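# Load sample and matching water blank into centrifuge

## Task

Take the sample tube (its cap has an orange dot) from the rack on the shelved bench by the door and seat it fully in the centre hole of an adapter in the centrifuge rotor. Then find the water blank whose cap number (its volume in mL) equals the sample's volume, in the racks on the shelved bench by the window, and seat it fully in the centre hole of the adapter directly across the rotor. Success requires: both tubes pushed completely down; every rotor bucket hanging vertically; every rack still on its own bench; no tube ever touching the floor; the gripper released and the robot moved away; the robot upright and not leaning; and everything staying in place without the robot holding it.

## Robot and tools

ROBOT. A Hello Robot Stretch 3 with a single arm. It has a two-wheel differential base (0.33 m long, 0.34 m wide), a lift that rides up a vertical mast, a telescoping arm that sticks out to the robot's right side, a wrist with yaw, pitch and roll, and a two-finger gripper. The base cannot slide sideways, so you move the gripper forward or back by driving. Turning in place pivots about the point midway between the drive wheels, which is 0.05 m behind the front edge. With the arm pulled in and the wrist folded, a spin sweeps a 0.28 m radius; an unfolded, level wrist reaches further out.

FRAMES. Base frame: origin on the floor between the drive wheels, x ahead, y to the left, z up. hand_pose is given in this frame, located where the closed fingertips meet. Odometry frame: the base frame at the start; heading is positive to the left, -3.142 to 3.142.

execute_actions takes "actions", a list run in order. Each action can have "robot", "steps" (integer 1 to 450, at 30 steps per second) and "until". An action with only "steps" simply waits. "robot" is either one command, a list (queue) of up to 8 commands run one after another, or {"stop": true}, which brakes everything and clears the queue. A queue item may also be {"pause_s": s}, s at most 15.
A command can contain:
- "base": exactly one key. translate_m is a relative drive in metres, measured from where the base is when that command begins, forward positive, magnitude up to 1. rotate_rad is a relative spin in radians, counter-clockwise (left) positive, magnitude up to 3.2.
- "joints": absolute targets, one number per named joint; unnamed joints keep their current goal. lift_m 0 to 1.1 m (arm height). arm_m 0 to 0.52 m (extension). wrist_yaw_rad -1.345 to 4.42 (0 along the arm, positive swings toward the front, 3.0 folds over the base). wrist_pitch_rad -1.57 to 0.451 (0 level, negative tips the fingers down). wrist_roll_rad -2.911 to 2.911 (0 = fingers side by side, level). gripper_m -0.089 to 0.179 (bigger is wider; the true fingertip gap is about 0.007 less when nearly shut and 0.025 less when wide open, and zero under 0.007). head_pan_rad -3.953 to 1.73 (0 straight ahead, positive left, -1.57 faces along the arm). head_tilt_rad -1.53 to 0.419 (negative looks down).
- "contact_limits": {"arm_m": effort in percent, 1 to 100} at which that arm motion halts; smaller is gentler.
Motions in one command start together and keep going through later actions and while you think. A new command takes over at once and throws away the remainder of an older queue. Any invalid or out-of-range number rejects the entire call.
"until" ends an action early. {"robot": {"status": "ended"}} waits until nothing is moving and no queue runs. Other fields use pairs like [">", 0.3] or ["!=", "moving"]; numbers compare as printed (three decimals, four for base values). {"any": {"status": "ended"}} fires when the first motion or queue finishes.

zoom_image: "camera" (head_camera, nav_camera or wrist_camera) and "region" [x0, y0, x1, y1] in pixels of that camera's latest image, top-left origin, at most 504 by 504. Image sizes: head 896x504, nav 672x504, wrist 644x364. head_camera and nav_camera follow the head pan/tilt; wrist_camera rides on the gripper.

finished_scene: "scene" (integer). Irreversible; only call it once all motion has stopped and the tubes sit on their own.

RESULTS. Each result is one moment, plus one image per camera. base_status shows progress as distance moved of the goal. joint_goals, joint_status and measured_speeds list every joint. Status words: moving, done, off_target (rested short, may still push), contact_stop (arm or lift pushed something and went slack), time_out, stopped, not_commanded, torque_fault (a wrist servo shut off for 10 s; joint limp). refusals, queue and queue_left track the queue. Lines starting refused:, dropped: or replaced: explain rejected goals, abandoned queue items or how an overridden motion ended. robot.on_its_own reports goals the robot changed, slack or disabled joints, and lean. lidar_m: 12 distances, 30 degree sectors, first straight ahead then counter-clockwise, in a plane 0.17 m up. wrist_depth_mm and head_depth_mm: 7x7 grids of median depth. base_tilt in degrees (forward, right). motor_effort in percent with peak in brackets.

HANDLING. To grasp, command gripper_m smaller than the object's width; to let go, go at least 0.02 wider than where the fingers first touched. Neither the reading nor done proves a grasp, so check the cameras. The base only drives fast when stowed (lift_m under 0.30, arm_m under 0.03, wrist_yaw_rad over 2.54). Fold or unfold the wrist only with lift_m 0.32 to 0.95, wrist_pitch_rad -0.4 and roll near 0; once folded, lift_m may go to 0.25. If wrist_yaw_rad is below -0.4, keep pitch at -0.5 or lower.

AVOID. Pushing into something rigid with the gripper above about 0.45 m can tip the robot; pushing again after a contact_stop is worse. Do not drive while gripping or pressing on something fixed, and avoid catching furniture, especially in reverse; if it leans, back off in small steps, free the gripper, and lower lift_m near 0.2. Never let a tube drop or touch the floor, avoid slamming or hard shoves, and avoid straining the wrist into torque faults. Loose items may occasionally get nudged. Before finishing, release, move clear and wait for every motion to end.

Each tool is called after ">>>" by a JSON object that holds its "op" and its "data", one argument or row to a line.

## Session

>>> {"op": "execute_actions", "data": {
  "actions": []
}}

Scene clock: 0.00 s.
robot.base_odometry: x=+0.000 y=+0.000 heading=+0.000 (m, m, rad; robot's odometry frame)
robot.turned_by_wheels: +0.000 (rad since the last result)
robot.turned_by_imu: +0.000 (rad since the last result)
robot.base_tilt: forward=-1.3 right=+0.7 (deg)
robot.lidar_m: 2.08 1.58 1.40 1.40 1.66 1.39 1.62 1.65 1.03 1.04 2.09 1.95
robot.head_depth_mm: 2029 2455 2436 2474 2447 2425 2304 / 1779 2527 2531 2553 2473 2494 2290 / 1887 2592 2619 2597 2553 2585 2263 / 1809 2741 2702 2702 2628 2704 2245 / 1912 2835 2815 2811 2832 2769 2141 / 2130 2874 2903 2931 2926 2870 2198 / 2137 2927 2986 3036 3042 3033 2201
robot.base_status: not_commanded
robot.joint_positions: lift_m=+0.385 arm_m=+0.000 wrist_yaw_rad=+2.964 wrist_pitch_rad=-0.636 wrist_roll_rad=-0.011 gripper_m=+0.037 head_pan_rad=-0.006 head_tilt_rad=+0.001
robot.joint_goals: lift_m=+0.385 arm_m=+0.000 wrist_yaw_rad=+2.964 wrist_pitch_rad=-0.636 wrist_roll_rad=-0.011 gripper_m=+0.037 head_pan_rad=-0.006 head_tilt_rad=+0.001
robot.joint_status: lift_m=not_commanded arm_m=not_commanded wrist_yaw_rad=not_commanded wrist_pitch_rad=not_commanded wrist_roll_rad=not_commanded gripper_m=not_commanded head_pan_rad=not_commanded head_tilt_rad=not_commanded
robot.measured_speeds: translate_m=+0.000 rotate_rad=+0.000 lift_m=+0.000 arm_m=+0.000 wrist_yaw_rad=+0.000 wrist_pitch_rad=+0.000 wrist_roll_rad=+0.000 head_pan_rad=+0.000 head_tilt_rad=+0.000
robot: refusals=0 queue=idle queue_left=0
robot.motor_effort: left_wheel=+0 right_wheel=+0 lift_m=+23 arm_m=-1 wrist_yaw_rad=+0 wrist_pitch_rad=+4 wrist_roll_rad=+0 gripper_m=+0 head_pan_rad=+0 head_tilt_rad=+1 (%)
robot.hand_pose: x=+0.0127 y=+0.0438 z=+0.3526 quat_wxyz=(+0.279, +0.685, +0.162, +0.653) (m; robot's base frame)
robot.wrist_depth_mm: - - - - - - - / - - - - - 991 960 / 885 866 858 851 823 820 816 / 747 737 732 714 705 693 689 / 641 632 636 617 629 611 596 / 572 555 - 570 - 534 532 / 511 - - - 477 480 474
pictures: head_camera (sideways: a quarter turn clockwise sets it upright), nav_camera (sideways: a quarter turn counterclockwise sets it upright), wrist_camera
Images, in order (width x height): head_camera 896x504, nav_camera 672x504, wrist_camera 644x364.

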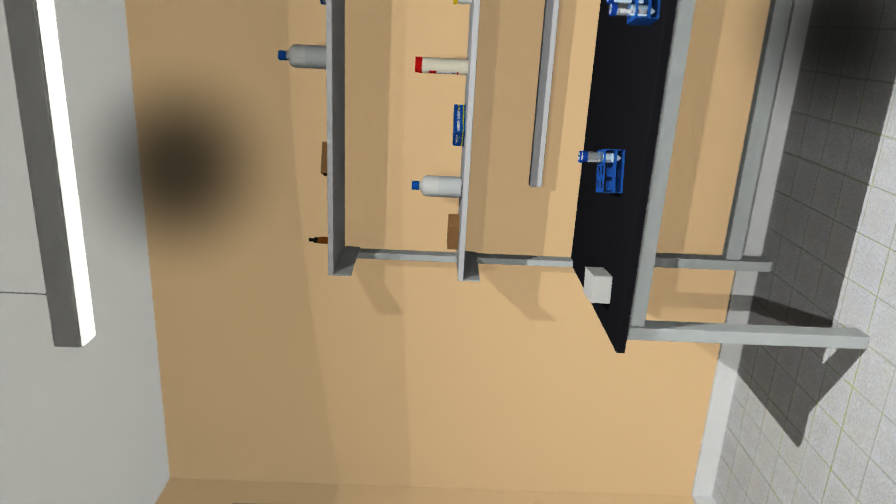

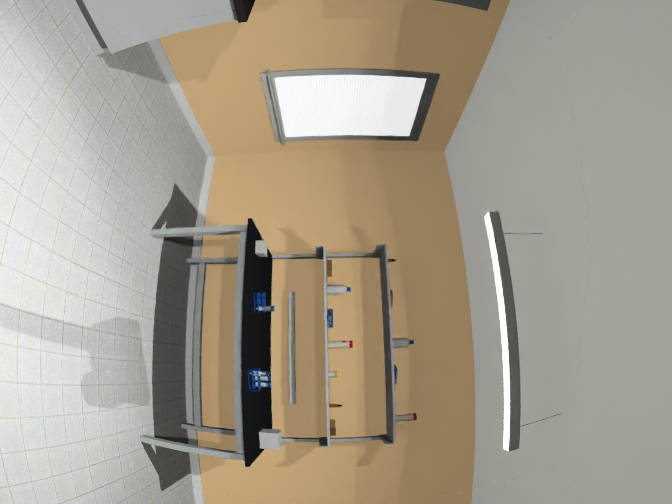

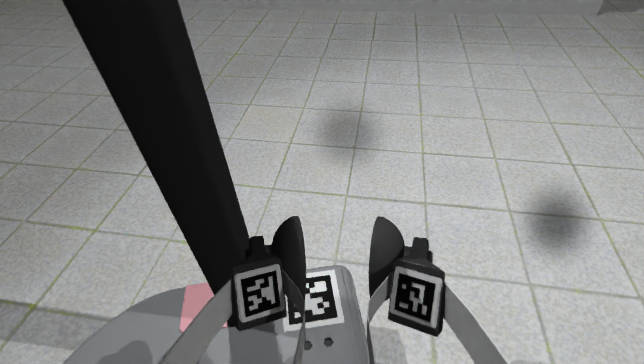

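>>> {"op": "execute_actions", "data": {
  "actions": [
    {"robot":{"joints":{"head_pan_rad":1.4,"head_tilt_rad":-0.4}},"steps":200,"until":{"robot":{"status":"ended"}}}
  ]
}}

>>> {"op": "execute_actions", "data": {
  "actions": [
    {"robot":{"joints":{"head_pan_rad":-1.4}},"steps":200,"until":{"robot":{"status":"ended"}}}
  ]
}}

>>> {"op": "execute_actions", "data": {
  "actions": [
    {"robot":{"joints":{"head_pan_rad":-2.9}},"steps":200,"until":{"robot":{"status":"ended"}}}
  ]
}}

Scene clock: 8.93 s.
robot.base_odometry: x=+0.000 y=+0.000 heading=+0.000 (m, m, rad; robot's odometry frame)
robot.turned_by_wheels: +0.000 (rad since the last result)
robot.turned_by_imu: +0.001 (rad since the last result)
robot.base_tilt: forward=-1.2 right=+0.6 (deg)
robot.lidar_m: 2.08 1.58 1.40 1.40 1.67 1.40 1.61 1.65 1.04 1.04 2.09 1.95
robot.head_depth_mm: 1380 1764 1687 1407 1534 1652 1428 / 1409 1802 1601 1438 1561 1697 1421 / 1429 1825 1584 1461 1591 1685 1410 / 1451 1853 1614 1499 1622 1730 1417 / 1465 1876 1834 1520 1660 1709 1403 / 1502 1909 1880 1547 1702 1704 1397 / 1520 1961 1701 1586 1733 1699 1388
robot.base_status: not_commanded
robot.joint_positions: lift_m=+0.385 arm_m=+0.000 wrist_yaw_rad=+2.964 wrist_pitch_rad=-0.636 wrist_roll_rad=-0.011 gripper_m=+0.037 head_pan_rad=+1.393 head_tilt_rad=-0.395
robot.joint_goals: lift_m=+0.385 arm_m=+0.000 wrist_yaw_rad=+2.964 wrist_pitch_rad=-0.636 wrist_roll_rad=-0.011 gripper_m=+0.037 head_pan_rad=+1.400 head_tilt_rad=-0.400
robot.joint_status: lift_m=not_commanded arm_m=not_commanded wrist_yaw_rad=not_commanded wrist_pitch_rad=not_commanded wrist_roll_rad=not_commanded gripper_m=not_commanded head_pan_rad=done head_tilt_rad=done
robot.measured_speeds: translate_m=+0.000 rotate_rad=+0.000 lift_m=+0.000 arm_m=+0.000 wrist_yaw_rad=+0.000 wrist_pitch_rad=+0.000 wrist_roll_rad=+0.000 head_pan_rad=+0.000 head_tilt_rad=+0.000
robot: refusals=0 queue=done queue_left=0
robot.motor_effort: left_wheel=+0(0) right_wheel=+1(1) lift_m=+23(23) arm_m=-1(0) wrist_yaw_rad=+0(0) wrist_pitch_rad=+4(4) wrist_roll_rad=+0(0) gripper_m=+0(0) head_pan_rad=+3(35) head_tilt_rad=-1(19) (%)
robot.hand_pose: x=+0.0127 y=+0.0438 z=+0.3526 quat_wxyz=(+0.279, +0.685, +0.162, +0.653) (m; robot's base frame)
robot.wrist_depth_mm: - - - - - - - / - - - - - - 958 / 879 879 863 841 825 833 811 / 736 742 723 710 707 699 684 / 642 639 639 619 629 608 599 / 567 568 - 575 - 538 536 / 506 - - - 478 482 480
pictures: head_camera (sideways: a quarter turn clockwise sets it upright), nav_camera (sideways: a quarter turn counterclockwise sets it upright), wrist_camera
camera_calibration (this result's frames):
head_camera: T_world_to_cam=[[-0.02244, -0.409476, -0.912045, 1.2057], [-0.990497, 0.132923, -0.0353075, 0.0577183], [0.135689, 0.902586, -0.408568, 0.491912], [0, 0, 0, 1]] pos_world=[0.0174785, 0.0420401, 1.30267]
nav_camera: T_world_to_cam=[[0.0643132, 0.375606, 0.924545, -1.16637], [0.987696, -0.156298, -0.00520849, 0.0484935], [0.142548, 0.913505, -0.381037, 0.454977], [0, 0, 0, 1]] pos_world=[-0.0377397, 0.0300529, 1.25198]
wrist_camera: T_world_to_cam=[[0.991998, -0.124297, -0.0221635, 0.0102149], [-0.103363, -0.698703, -0.707906, 0.315321], [0.0725046, 0.704531, -0.705959, 0.383867], [0, 0, 0, 1]] pos_world=[-0.00537264, -0.048861, 0.494438]
Images, in order (width x height): head_camera 896x504, nav_camera 672x504, wrist_camera 644x364.

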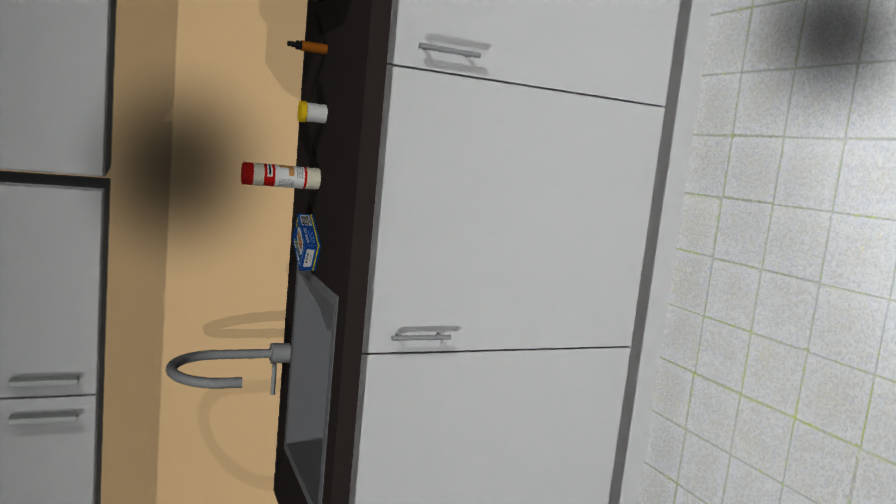

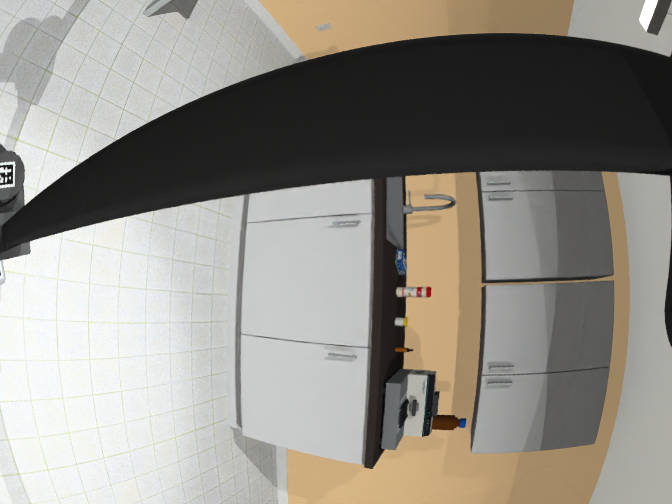

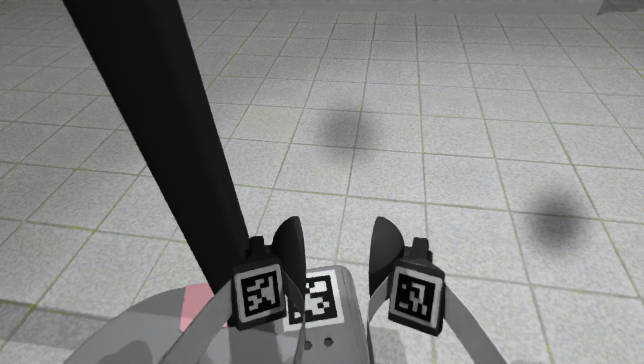

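Scene clock: 10.83 s.
robot.base_odometry: x=+0.000 y=+0.000 heading=+0.000 (m, m, rad; robot's odometry frame)
robot.turned_by_wheels: +0.000 (rad since the last result)
robot.turned_by_imu: +0.000 (rad since the last result)
robot.base_tilt: forward=-1.3 right=+0.5 (deg)
robot.lidar_m: 2.07 1.57 1.40 1.40 1.67 1.40 1.61 1.65 1.04 1.04 2.10 1.95
robot.head_depth_mm: 1496 1567 1571 1381 1127 1200 1312 / 1565 1675 1761 1222 1192 1291 1363 / 1641 1748 1879 1997 1317 1385 1412 / 1734 1866 1986 2152 2217 1717 1411 / 1841 1961 2124 2288 2206 1719 1396 / 1937 2099 2254 2459 2227 1709 1401 / 2069 2232 2436 2630 2183 1692 1391
robot.base_status: not_commanded
robot.joint_positions: lift_m=+0.385 arm_m=+0.000 wrist_yaw_rad=+2.964 wrist_pitch_rad=-0.636 wrist_roll_rad=-0.011 gripper_m=+0.037 head_pan_rad=-1.393 head_tilt_rad=-0.395
robot.joint_goals: lift_m=+0.385 arm_m=+0.000 wrist_yaw_rad=+2.964 wrist_pitch_rad=-0.636 wrist_roll_rad=-0.011 gripper_m=+0.037 head_pan_rad=-1.400 head_tilt_rad=-0.400
robot.joint_status: lift_m=not_commanded arm_m=not_commanded wrist_yaw_rad=not_commanded wrist_pitch_rad=not_commanded wrist_roll_rad=not_commanded gripper_m=not_commanded head_pan_rad=done head_tilt_rad=done
robot.measured_speeds: translate_m=+0.000 rotate_rad=+0.000 lift_m=+0.000 arm_m=+0.000 wrist_yaw_rad=+0.000 wrist_pitch_rad=+0.000 wrist_roll_rad=+0.000 head_pan_rad=+0.000 head_tilt_rad=+0.000
robot: refusals=0 queue=done queue_left=0
robot.motor_effort: left_wheel=+0(0) right_wheel=+0(0) lift_m=+23(23) arm_m=+0(1) wrist_yaw_rad=+0(0) wrist_pitch_rad=+3(4) wrist_roll_rad=+0(0) gripper_m=+0(0) head_pan_rad=-3(36) head_tilt_rad=-1(2) (%)
robot.hand_pose: x=+0.0127 y=+0.0438 z=+0.3526 quat_wxyz=(+0.279, +0.685, +0.162, +0.653) (m; robot's base frame)
robot.wrist_depth_mm: - - - - - - - / - - - - - 981 968 / 876 857 862 831 834 803 803 / 742 738 719 718 705 695 687 / 648 626 642 619 632 606 595 / 570 559 - 567 - 537 527 / 504 - - - 478 482 474
pictures: head_camera (sideways: a quarter turn clockwise sets it upright), nav_camera (sideways: a quarter turn counterclockwise sets it upright), wrist_camera
camera_calibration (this result's frames):
head_camera: T_world_to_cam=[[-0.121741, 0.391815, -0.911954, 1.20619], [0.974704, 0.220696, -0.0352975, 0.0457176], [0.187434, -0.893182, -0.408772, 0.491862], [0, 0, 0, 1]] pos_world=[0.0100898, -0.0433697, 1.30266]
nav_camera: T_world_to_cam=[[0.0706885, -0.374669, 0.92446, -1.1663], [-0.980228, -0.197802, -0.0052132, 0.060504], [0.184813, -0.905813, -0.381244, 0.454989], [0, 0, 0, 1]] pos_world=[0.057664, -0.0128749, 1.25198]
wrist_camera: T_world_to_cam=[[0.991998, -0.124297, -0.0221636, 0.0102149], [-0.103363, -0.698703, -0.707906, 0.315321], [0.0725047, 0.704531, -0.705959, 0.383867], [0, 0, 0, 1]] pos_world=[-0.00537263, -0.048861, 0.494438]
Images, in order (width x height): head_camera 896x504, nav_camera 672x504, wrist_camera 644x364.

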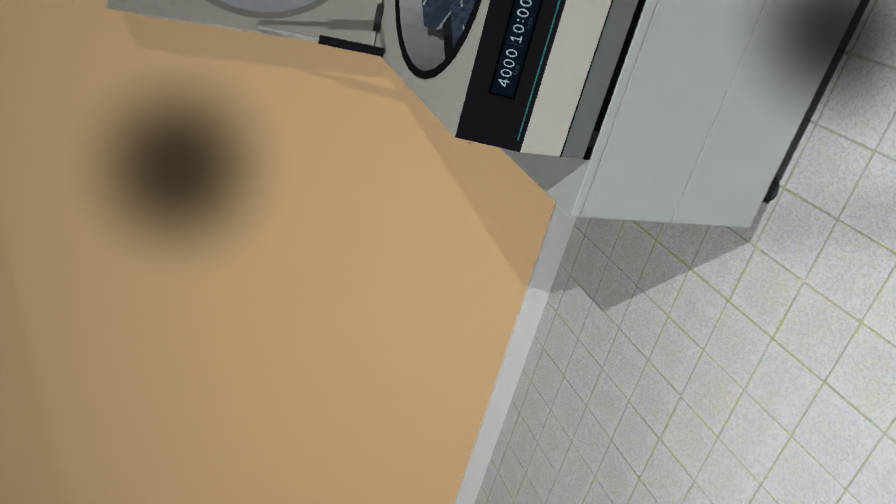

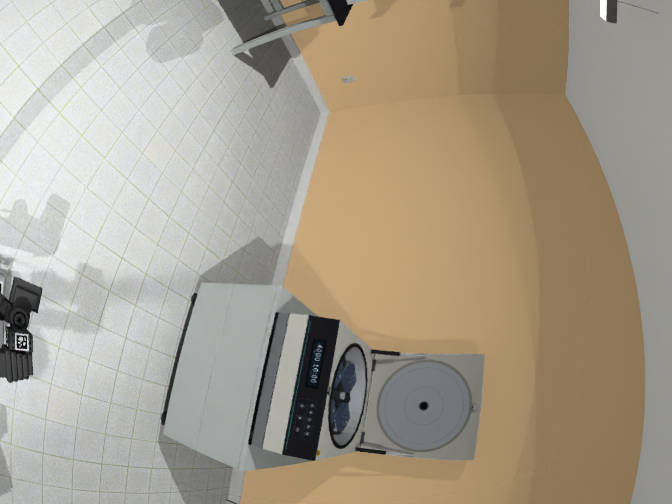

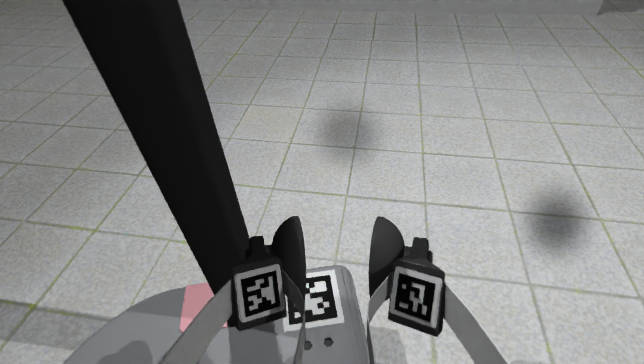

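Scene clock: 12.17 s.
robot.base_odometry: x=+0.000 y=+0.000 heading=+0.000 (m, m, rad; robot's odometry frame)
robot.turned_by_wheels: +0.000 (rad since the last result)
robot.turned_by_imu: +0.000 (rad since the last result)
robot.base_tilt: forward=-1.2 right=+0.7 (deg)
robot.lidar_m: 2.07 1.57 1.39 1.40 1.66 1.39 1.62 1.65 1.04 1.04 2.09 1.95
robot.head_depth_mm: 1861 1953 2016 1518 2179 1743 1432 / 1921 2027 2129 1612 2245 1739 1414 / 2082 2207 2199 2388 2198 1732 1420 / 2199 2359 2472 2659 2068 1724 1403 / 2280 2441 2670 2788 2219 1712 1406 / 2116 2244 2391 2553 2170 1708 1390 / 1880 2001 2106 2246 2188 1706 1393
robot.base_status: not_commanded
robot.joint_positions: lift_m=+0.385 arm_m=+0.000 wrist_yaw_rad=+2.964 wrist_pitch_rad=-0.636 wrist_roll_rad=-0.011 gripper_m=+0.037 head_pan_rad=-2.893 head_tilt_rad=-0.395
robot.joint_goals: lift_m=+0.385 arm_m=+0.000 wrist_yaw_rad=+2.964 wrist_pitch_rad=-0.636 wrist_roll_rad=-0.011 gripper_m=+0.037 head_pan_rad=-2.900 head_tilt_rad=-0.400
robot.joint_status: lift_m=not_commanded arm_m=not_commanded wrist_yaw_rad=not_commanded wrist_pitch_rad=not_commanded wrist_roll_rad=not_commanded gripper_m=not_commanded head_pan_rad=done head_tilt_rad=done
robot.measured_speeds: translate_m=+0.000 rotate_rad=+0.000 lift_m=+0.000 arm_m=+0.000 wrist_yaw_rad=+0.000 wrist_pitch_rad=+0.000 wrist_roll_rad=+0.000 head_pan_rad=+0.000 head_tilt_rad=+0.000
robot: refusals=0 queue=done queue_left=0
robot.motor_effort: left_wheel=+0(0) right_wheel=+0(0) lift_m=+23(23) arm_m=+0(1) wrist_yaw_rad=+0(1) wrist_pitch_rad=+4(4) wrist_roll_rad=+0(0) gripper_m=+0(0) head_pan_rad=-4(35) head_tilt_rad=-2(1) (%)
robot.hand_pose: x=+0.0127 y=+0.0438 z=+0.3526 quat_wxyz=(+0.279, +0.685, +0.162, +0.653) (m; robot's base frame)
robot.wrist_depth_mm: - - - - - - - / - - - - - 984 986 / 883 864 857 850 827 812 808 / 741 736 720 714 700 701 686 / 639 643 641 621 631 614 603 / 564 560 - 571 - 540 533 / 508 - - - 476 480 477
pictures: head_camera (sideways: a quarter turn clockwise sets it upright), nav_camera (sideways: a quarter turn counterclockwise sets it upright), wrist_camera
camera_calibration (this result's frames):
head_camera: T_world_to_cam=[[0.382243, 0.149157, -0.911944, 1.2031], [0.28909, -0.956651, -0.0352965, 0.0498985], [-0.877677, -0.250142, -0.408793, 0.498387], [0, 0, 0, 1]] pos_world=[-0.0368789, -0.00704762, 1.30266]
nav_camera: T_world_to_cam=[[-0.368751, -0.0970191, 0.924451, -1.16361], [-0.266643, 0.963781, -0.00521368, 0.0561517], [-0.890463, -0.248421, -0.381265, 0.461575], [0, 0, 0, 1]] pos_world=[-0.00309416, -0.0523453, 1.25198]
wrist_camera: T_world_to_cam=[[0.991998, -0.124297, -0.0221635, 0.0102148], [-0.103363, -0.698703, -0.707906, 0.315321], [0.0725047, 0.704531, -0.705959, 0.383867], [0, 0, 0, 1]] pos_world=[-0.00537264, -0.048861, 0.494438]
Images, in order (width x height): head_camera 896x504, nav_camera 672x504, wrist_camera 644x364.

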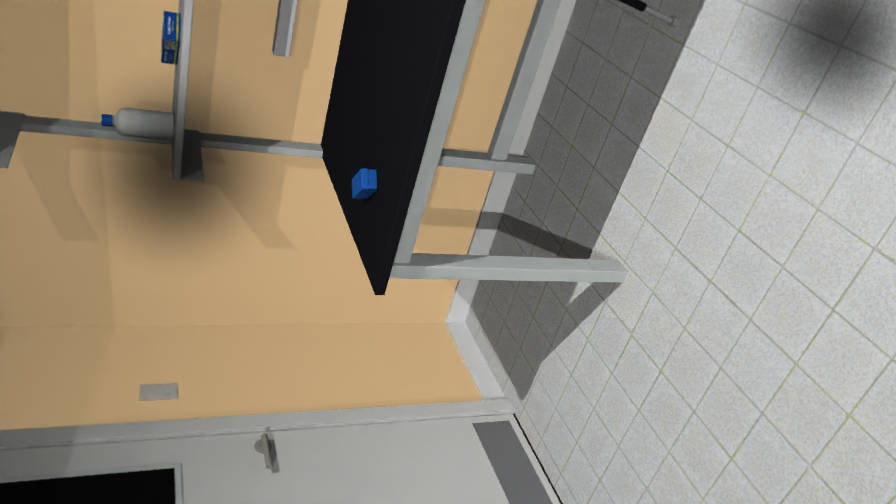

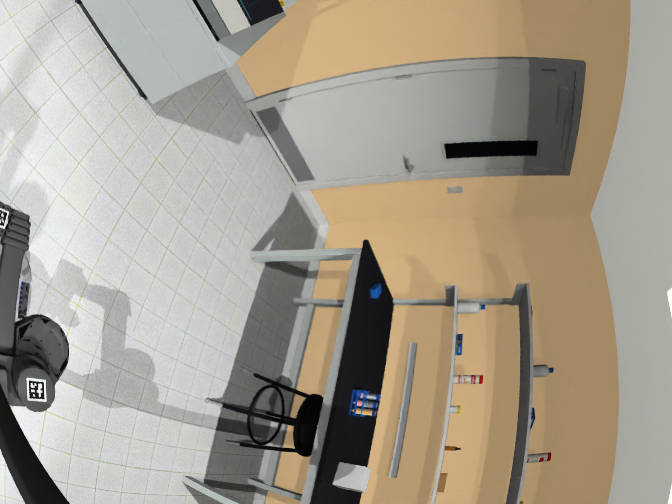

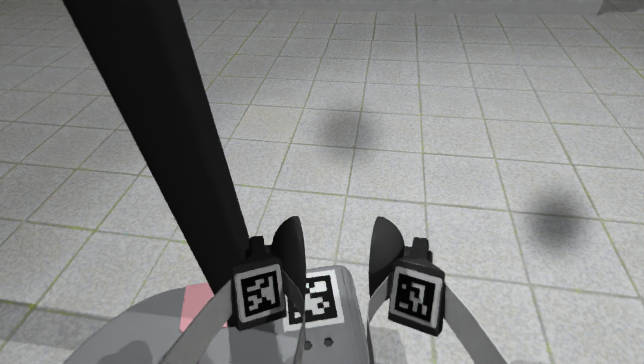

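>>> {"op": "execute_actions", "data": {
  "actions": [
    {"robot":{"joints":{"head_pan_rad":-3.45,"head_tilt_rad":-0.3}},"steps":200,"until":{"robot":{"status":"ended"}}}
  ]
}}

>>> {"op": "execute_actions", "data": {
  "actions": [
    {"robot":{"joints":{"head_pan_rad":-1.9,"head_tilt_rad":-0.5}},"steps":200,"until":{"robot":{"status":"ended"}}}
  ]
}}

Scene clock: 16.67 s.
robot.base_odometry: x=+0.000 y=+0.000 heading=+0.000 (m, m, rad; robot's odometry frame)
robot.turned_by_wheels: +0.000 (rad since the last result)
robot.turned_by_imu: +0.001 (rad since the last result)
robot.base_tilt: forward=-1.3 right=+0.5 (deg)
robot.lidar_m: 2.07 1.57 1.39 1.40 1.66 1.39 1.61 1.65 1.03 1.04 2.09 1.95
robot.head_depth_mm: 1762 1877 2015 1683 2258 1797 1523 / 1788 1903 2039 1548 2262 1919 1530 / 1800 1898 2026 1505 2217 1902 1523 / 1825 1918 2045 1626 1627 1837 1515 / 1846 1926 2044 1537 2206 1860 1509 / 1861 1929 2056 1587 2293 1874 1505 / 1858 1940 2063 1566 2268 1869 1493
robot.base_status: not_commanded
robot.joint_positions: lift_m=+0.385 arm_m=+0.000 wrist_yaw_rad=+2.964 wrist_pitch_rad=-0.636 wrist_roll_rad=-0.011 gripper_m=+0.037 head_pan_rad=-3.443 head_tilt_rad=-0.310
robot.joint_goals: lift_m=+0.385 arm_m=+0.000 wrist_yaw_rad=+2.964 wrist_pitch_rad=-0.636 wrist_roll_rad=-0.011 gripper_m=+0.037 head_pan_rad=-3.450 head_tilt_rad=-0.300
robot.joint_status: lift_m=not_commanded arm_m=not_commanded wrist_yaw_rad=not_commanded wrist_pitch_rad=not_commanded wrist_roll_rad=not_commanded gripper_m=not_commanded head_pan_rad=done head_tilt_rad=done
robot.measured_speeds: translate_m=+0.000 rotate_rad=+0.000 lift_m=+0.000 arm_m=+0.000 wrist_yaw_rad=+0.000 wrist_pitch_rad=+0.000 wrist_roll_rad=+0.000 head_pan_rad=+0.000 head_tilt_rad=+0.000
robot: refusals=0 queue=done queue_left=0
robot.motor_effort: left_wheel=+0(0) right_wheel=+0(0) lift_m=+23(23) arm_m=-1(1) wrist_yaw_rad=+0(0) wrist_pitch_rad=+3(3) wrist_roll_rad=+0(0) gripper_m=+0(0) head_pan_rad=-4(30) head_tilt_rad=+3(9) (%)
robot.hand_pose: x=+0.0127 y=+0.0438 z=+0.3526 quat_wxyz=(+0.279, +0.685, +0.162, +0.653) (m; robot's base frame)
robot.wrist_depth_mm: - - - - - - - / - - - - - 994 973 / 899 852 859 838 829 805 798 / 746 738 726 724 714 698 680 / 644 637 652 622 627 601 601 / 564 561 - 574 - 528 526 / 504 - - - 478 477 471
pictures: head_camera (sideways: a quarter turn clockwise sets it upright), nav_camera (sideways: a quarter turn counterclockwise sets it upright), wrist_camera
camera_calibration (this result's frames):
head_camera: T_world_to_cam=[[0.328562, -0.0492521, -0.943197, 1.24422], [-0.256584, -0.965737, -0.0389519, 0.0579901], [-0.908962, 0.254808, -0.329942, 0.395963], [0, 0, 0, 1]] pos_world=[-0.0340081, 0.016389, 1.30645]
nav_camera: T_world_to_cam=[[-0.288885, 0.0863619, 0.953461, -1.20197], [0.276085, 0.961127, -0.00340656, 0.0504889], [-0.916691, 0.262252, -0.301498, 0.357926], [0, 0, 0, 1]] pos_world=[-0.0330621, -0.0385888, 1.25411]
wrist_camera: T_world_to_cam=[[0.991998, -0.124297, -0.0221636, 0.0102149], [-0.103363, -0.698703, -0.707906, 0.315321], [0.0725046, 0.704532, -0.705959, 0.383867], [0, 0, 0, 1]] pos_world=[-0.00537262, -0.048861, 0.494438]
Images, in order (width x height): head_camera 896x504, nav_camera 672x504, wrist_camera 644x364.

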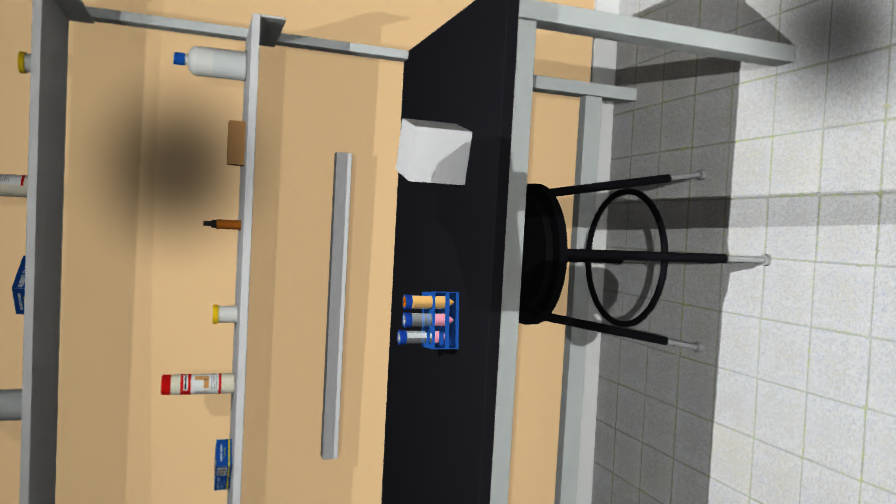

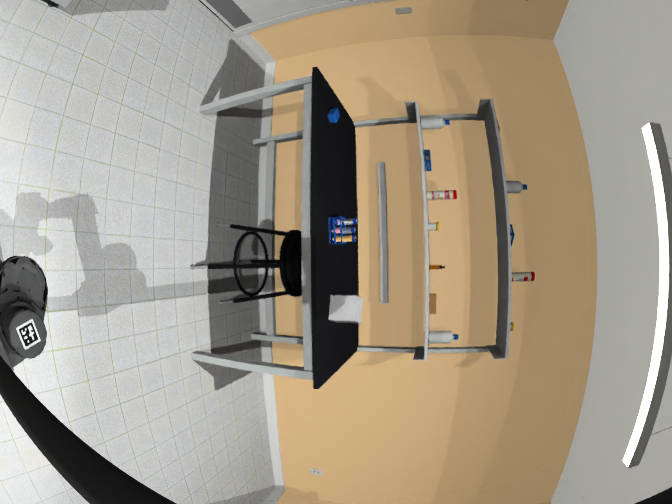

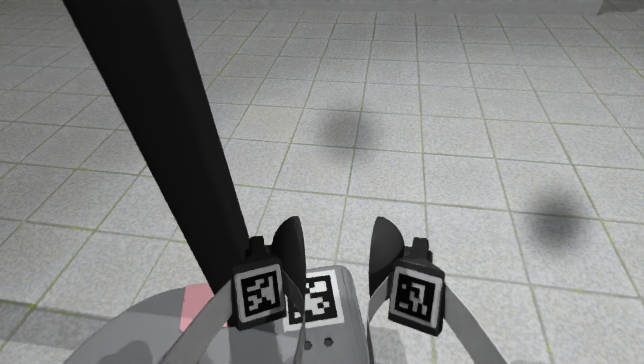

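Scene clock: 18.00 s.
robot.base_odometry: x=+0.000 y=+0.000 heading=+0.000 (m, m, rad; robot's odometry frame)
robot.turned_by_wheels: +0.000 (rad since the last result)
robot.turned_by_imu: +0.000 (rad since the last result)
robot.base_tilt: forward=-1.1 right=+0.7 (deg)
robot.lidar_m: 2.07 1.57 1.39 1.40 1.67 1.40 1.61 1.65 1.03 1.04 2.09 1.95
robot.head_depth_mm: 1482 1610 1747 1949 1976 1600 1328 / 1484 1620 1775 1922 1796 1542 1313 / 1371 1536 1571 1168 1273 1454 1327 / 1364 1475 1536 1156 1273 1445 1314 / 1369 1488 1544 1159 1282 1449 1313 / 1366 1500 1491 1161 1286 1439 1310 / 1489 1615 1762 1190 1288 1435 1306
robot.base_status: not_commanded
robot.joint_positions: lift_m=+0.385 arm_m=+0.000 wrist_yaw_rad=+2.964 wrist_pitch_rad=-0.636 wrist_roll_rad=-0.011 gripper_m=+0.037 head_pan_rad=-1.907 head_tilt_rad=-0.494
robot.joint_goals: lift_m=+0.385 arm_m=+0.000 wrist_yaw_rad=+2.964 wrist_pitch_rad=-0.636 wrist_roll_rad=-0.011 gripper_m=+0.037 head_pan_rad=-1.900 head_tilt_rad=-0.500
robot.joint_status: lift_m=not_commanded arm_m=not_commanded wrist_yaw_rad=not_commanded wrist_pitch_rad=not_commanded wrist_roll_rad=not_commanded gripper_m=not_commanded head_pan_rad=done head_tilt_rad=done
robot.measured_speeds: translate_m=+0.000 rotate_rad=+0.000 lift_m=+0.000 arm_m=+0.000 wrist_yaw_rad=+0.000 wrist_pitch_rad=+0.000 wrist_roll_rad=+0.000 head_pan_rad=+0.000 head_tilt_rad=+0.000
robot: refusals=0 queue=done queue_left=0
robot.motor_effort: left_wheel=+0(0) right_wheel=+0(0) lift_m=+23(23) arm_m=+0(1) wrist_yaw_rad=+0(0) wrist_pitch_rad=+4(4) wrist_roll_rad=+0(0) gripper_m=+0(0) head_pan_rad=+2(37) head_tilt_rad=-2(12) (%)
robot.hand_pose: x=+0.0127 y=+0.0438 z=+0.3526 quat_wxyz=(+0.279, +0.685, +0.162, +0.653) (m; robot's base frame)
robot.wrist_depth_mm: - - - - - - - / - - - - - 975 969 / 899 853 869 851 838 816 799 / 746 736 719 713 709 703 690 / 641 636 648 616 622 596 594 / 563 563 - 569 - 539 530 / 504 - - - 482 480 476
pictures: head_camera (sideways: a quarter turn clockwise sets it upright), nav_camera (sideways: a quarter turn counterclockwise sets it upright), wrist_camera
camera_calibration (this result's frames):
head_camera: T_world_to_cam=[[0.115799, 0.483858, -0.867451, 1.14669], [0.958205, -0.284426, -0.0307372, 0.039877], [-0.261598, -0.827637, -0.496571, 0.608849], [0, 0, 0, 1]] pos_world=[-0.0117212, -0.0395857, 1.29826]
nav_camera: T_world_to_cam=[[-0.152253, -0.44509, 0.882447, -1.11013], [-0.95047, 0.310731, -0.00726295, 0.0629902], [-0.270971, -0.839846, -0.470355, 0.573727], [0, 0, 0, 1]] pos_world=[0.0463125, -0.0318388, 1.24994]
wrist_camera: T_world_to_cam=[[0.991997, -0.124297, -0.0221638, 0.0102149], [-0.103364, -0.698703, -0.707906, 0.315321], [0.0725048, 0.704531, -0.705959, 0.383867], [0, 0, 0, 1]] pos_world=[-0.00537259, -0.048861, 0.494438]
Images, in order (width x height): head_camera 896x504, nav_camera 672x504, wrist_camera 644x364.

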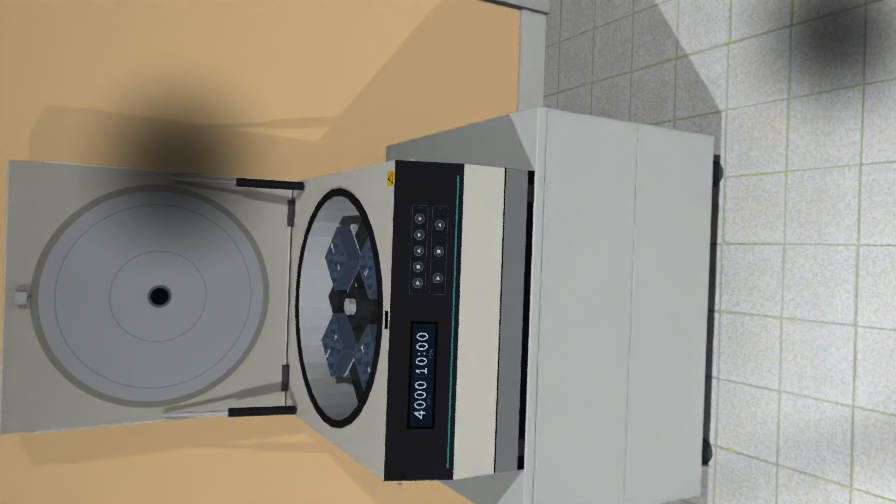

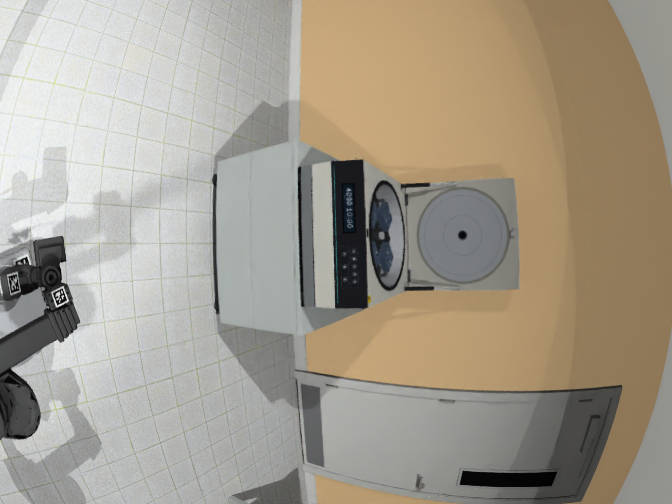

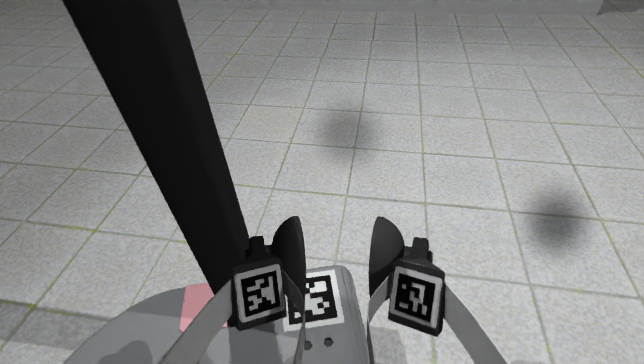

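>>> {"op": "execute_actions", "data": {
  "actions": [
    {"robot":[{"joints":{"lift_m":0.25,"head_pan_rad":-1.57,"head_tilt_rad":-0.7,"gripper_m":0.1},"base":{"translate_m":-0.75}},{"base":{"rotate_rad":-1.571}},{"base":{"translate_m":-0.3}},{"joints":{"lift_m":0.9,"wrist_pitch_rad":-0.4}},{"joints":{"wrist_yaw_rad":0}},{"joints":{"lift_m":1.1,"wrist_pitch_rad":-1.5}}],"steps":450,"until":{"robot":{"status":"ended"}}},
    {"steps":450,"until":{"robot":{"status":"ended"}}}
  ]
}}

Scene clock: 57.40 s.
robot.base_odometry: x=-0.750 y=+0.300 heading=-1.571 (m, m, rad; robot's odometry frame)
robot.turned_by_wheels: -1.571 (rad since the last result)
robot.turned_by_imu: -1.570 (rad since the last result)
robot.base_tilt: forward=-1.2 right=+0.6 (deg)
robot.lidar_m: 1.22 1.31 2.75 2.82 1.51 1.34 1.34 0.65 0.81 0.59 1.13 1.78
robot.head_depth_mm: - - - - - - - / - - - - - - - / 1177 1281 - - - - - / 1180 1300 969 798 1543 - 1165 / 1218 1329 1002 795 1596 1392 1234 / 1268 1362 1003 815 1586 1360 1188 / 1341 1355 998 838 1583 1359 1185
robot.base_status: done (translate_m -0.3000 of -0.3000)
robot.joint_positions: lift_m=+1.098 arm_m=+0.000 wrist_yaw_rad=+0.002 wrist_pitch_rad=-1.495 wrist_roll_rad=-0.011 gripper_m=+0.100 head_pan_rad=-1.577 head_tilt_rad=-0.692
robot.joint_goals: lift_m=+1.100 arm_m=+0.000 wrist_yaw_rad=+0.000 wrist_pitch_rad=-1.500 wrist_roll_rad=-0.011 gripper_m=+0.100 head_pan_rad=-1.570 head_tilt_rad=-0.700
robot.joint_status: lift_m=done arm_m=not_commanded wrist_yaw_rad=done wrist_pitch_rad=done wrist_roll_rad=not_commanded gripper_m=done head_pan_rad=done head_tilt_rad=done
robot.measured_speeds: translate_m=+0.000 rotate_rad=+0.000 lift_m=+0.000 arm_m=+0.000 wrist_yaw_rad=+0.000 wrist_pitch_rad=+0.000 wrist_roll_rad=+0.000 head_pan_rad=+0.000 head_tilt_rad=+0.000
robot: refusals=0 queue=done queue_left=0
robot.motor_effort: left_wheel=+2(11) right_wheel=-2(10) lift_m=+31(33) arm_m=-1(2) wrist_yaw_rad=-2(3) wrist_pitch_rad=-2(8) wrist_roll_rad=+0(0) gripper_m=+0(80) head_pan_rad=+3(23) head_tilt_rad=-3(15) (%)
robot.hand_pose: x=-0.0216 y=-0.1405 z=+0.9794 quat_wxyz=(+0.522, +0.484, -0.515, -0.478) (m; robot's base frame)
robot.wrist_depth_mm: - - - - - - - / - - - - - - - / - - - - - - - / - - - - - - - / - - - - - - - / - - - - - - - / - - - - - - -
pictures: head_camera (sideways: a quarter turn clockwise sets it upright), nav_camera (sideways: a quarter turn counterclockwise sets it upright), wrist_camera
camera_calibration (this result's frames):
head_camera: T_world_to_cam=[[-0.0465476, 0.656287, -0.753074, 0.99856], [0.998677, 0.0470579, -0.0207185, 0.0265801], [0.0218408, -0.753042, -0.65761, 0.816625], [0, 0, 0, 1]] pos_world=[0.0020999, -0.0416407, 1.28956]
nav_camera: T_world_to_cam=[[-0.000535967, -0.634881, 0.77261, -0.967846], [-0.999857, -0.0127238, -0.0111492, 0.0683486], [0.016909, -0.772505, -0.634783, 0.785895], [0, 0, 0, 1]] pos_world=[0.0545314, -0.0064883, 1.2474]
wrist_camera: T_world_to_cam=[[-0.998342, -0.0188588, -0.0543835, 0.0385827], [-0.0227496, 0.997157, 0.0718356, 0.103051], [0.0528741, 0.0729537, -0.995933, 1.15358], [0, 0, 0, 1]] pos_world=[-0.0201312, -0.186188, 1.14358]
Images, in order (width x height): head_camera 896x504, nav_camera 672x504, wrist_camera 644x364.

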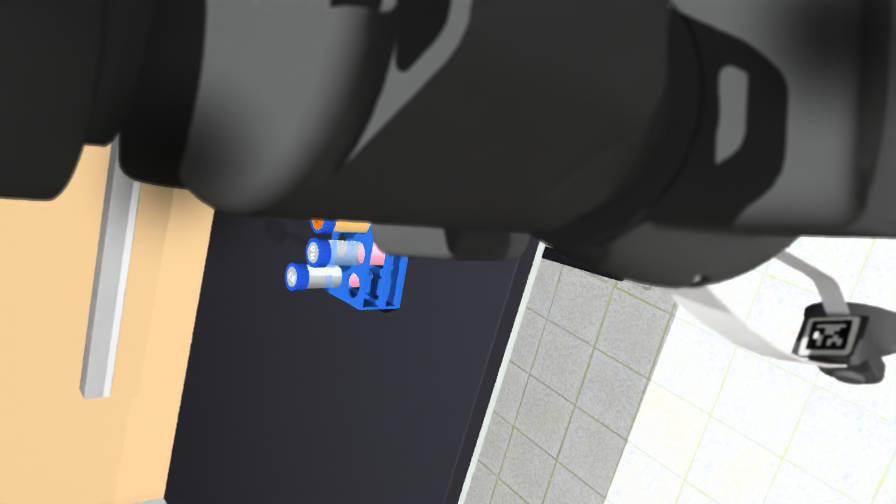

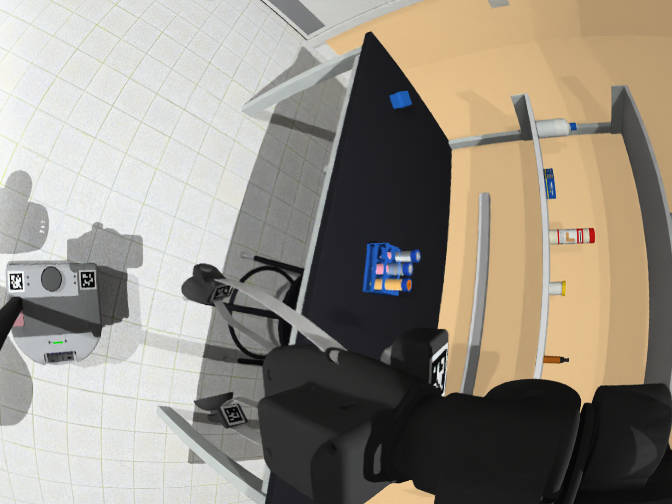

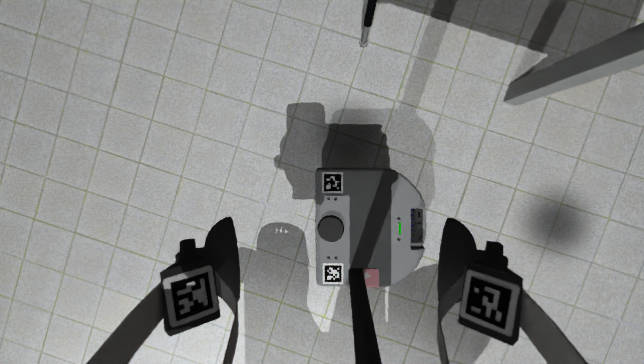

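>>> {"op": "execute_actions", "data": {
  "actions": [
    {"robot":{"joints":{"arm_m":0.5,"head_pan_rad":-1.9}},"steps":450,"until":{"robot":{"status":"ended"}}}
  ]
}}

Scene clock: 70.17 s.
robot.base_odometry: x=-0.750 y=+0.300 heading=-1.571 (m, m, rad; robot's odometry frame)
robot.turned_by_wheels: +0.000 (rad since the last result)
robot.turned_by_imu: +0.001 (rad since the last result)
robot.base_tilt: forward=-1.3 right=+0.8 (deg)
robot.lidar_m: 1.22 1.31 2.74 2.82 1.50 1.34 1.34 0.65 0.82 0.59 1.13 1.78
robot.head_depth_mm: 1116 1224 1019 805 763 1369 1178 / 1118 1234 766 777 1497 1374 1189 / 1105 1232 975 782 1225 1365 1193 / 1109 1241 1005 797 1497 1340 1188 / 1113 1241 1002 793 943 1330 1181 / 1116 1236 964 789 1247 1351 1183 / - 1258 840 788 1512 1362 1182
robot.base_status: done (translate_m -0.3000 of -0.3000)
robot.joint_positions: lift_m=+1.098 arm_m=+0.500 wrist_yaw_rad=+0.000 wrist_pitch_rad=-1.496 wrist_roll_rad=-0.011 gripper_m=+0.100 head_pan_rad=-1.893 head_tilt_rad=-0.692
robot.joint_goals: lift_m=+1.100 arm_m=+0.500 wrist_yaw_rad=+0.000 wrist_pitch_rad=-1.500 wrist_roll_rad=-0.011 gripper_m=+0.100 head_pan_rad=-1.900 head_tilt_rad=-0.700
robot.joint_status: lift_m=done arm_m=done wrist_yaw_rad=done wrist_pitch_rad=done wrist_roll_rad=not_commanded gripper_m=done head_pan_rad=done head_tilt_rad=done
robot.measured_speeds: translate_m=+0.000 rotate_rad=+0.000 lift_m=+0.000 arm_m=+0.000 wrist_yaw_rad=+0.000 wrist_pitch_rad=+0.000 wrist_roll_rad=+0.000 head_pan_rad=+0.000 head_tilt_rad=+0.000
robot: refusals=0 queue=done queue_left=0
robot.motor_effort: left_wheel=+2(1) right_wheel=-2(2) lift_m=+31(31) arm_m=+4(5) wrist_yaw_rad=+1(2) wrist_pitch_rad=-2(2) wrist_roll_rad=+0(0) gripper_m=+0(0) head_pan_rad=-3(25) head_tilt_rad=-3(3) (%)
robot.hand_pose: x=-0.0216 y=-0.6398 z=+0.9794 quat_wxyz=(+0.521, +0.483, -0.515, -0.479) (m; robot's base frame)
robot.wrist_depth_mm: 385 385 317 372 368 364 357 / 389 386 353 314 367 365 359 / 394 391 384 352 371 370 362 / 398 394 387 381 375 368 359 / - 400 390 385 383 372 369 / - - - 389 384 379 373 / - - - - 386 384 377
pictures: head_camera (sideways: a quarter turn clockwise sets it upright), nav_camera (sideways: a quarter turn counterclockwise sets it upright), wrist_camera
camera_calibration (this result's frames):
head_camera: T_world_to_cam=[[0.159975, 0.638191, -0.753074, 0.9973], [0.963742, -0.266029, -0.0207185, 0.0267932], [-0.213562, -0.722455, -0.65761, 0.818061], [0, 0, 0, 1]] pos_world=[-0.0106585, -0.0383288, 1.28956]
nav_camera: T_world_to_cam=[[-0.19806, -0.603197, 0.77261, -0.966641], [-0.95418, 0.299025, -0.0111492, 0.06807], [-0.224305, -0.739417, -0.634783, 0.787367], [0, 0, 0, 1]] pos_world=[0.0501082, -0.0212362, 1.2474]
wrist_camera: T_world_to_cam=[[-0.998375, -0.0169723, -0.054402, 0.0303997], [-0.0209236, 0.997119, 0.0729049, 0.599886], [0.0530079, 0.0739247, -0.995854, 1.19055], [0, 0, 0, 1]] pos_world=[-0.0202066, -0.685654, 1.14354]
Images, in order (width x height): head_camera 896x504, nav_camera 672x504, wrist_camera 644x364.

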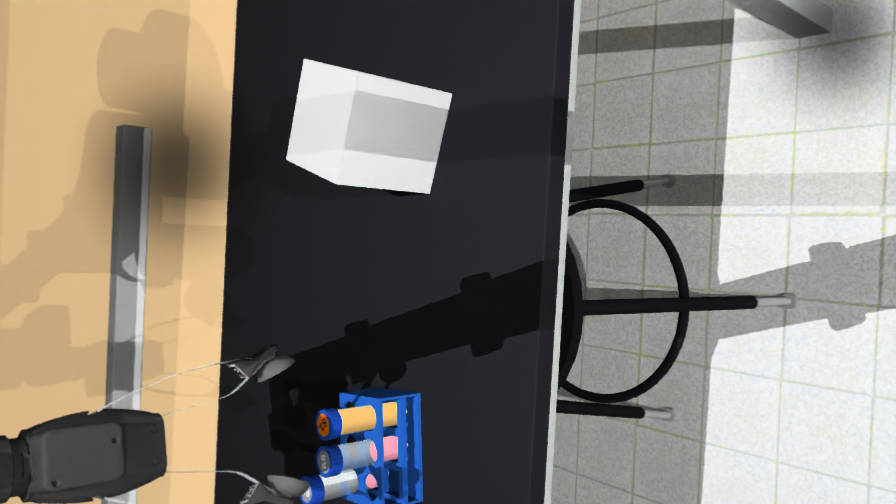

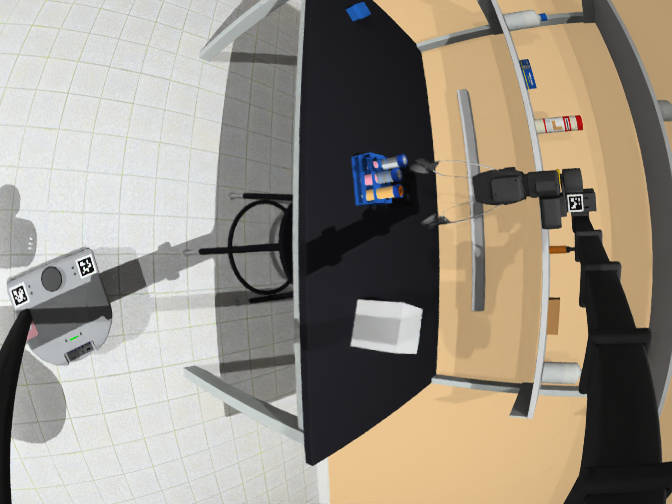

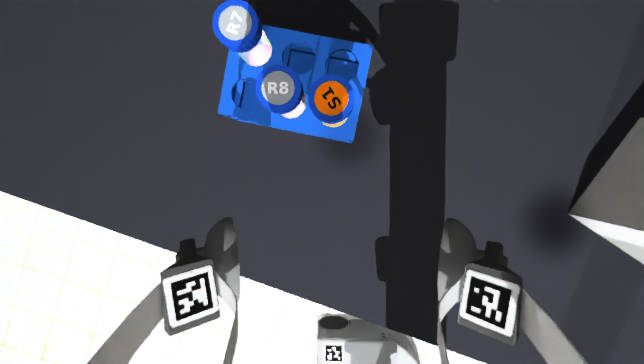

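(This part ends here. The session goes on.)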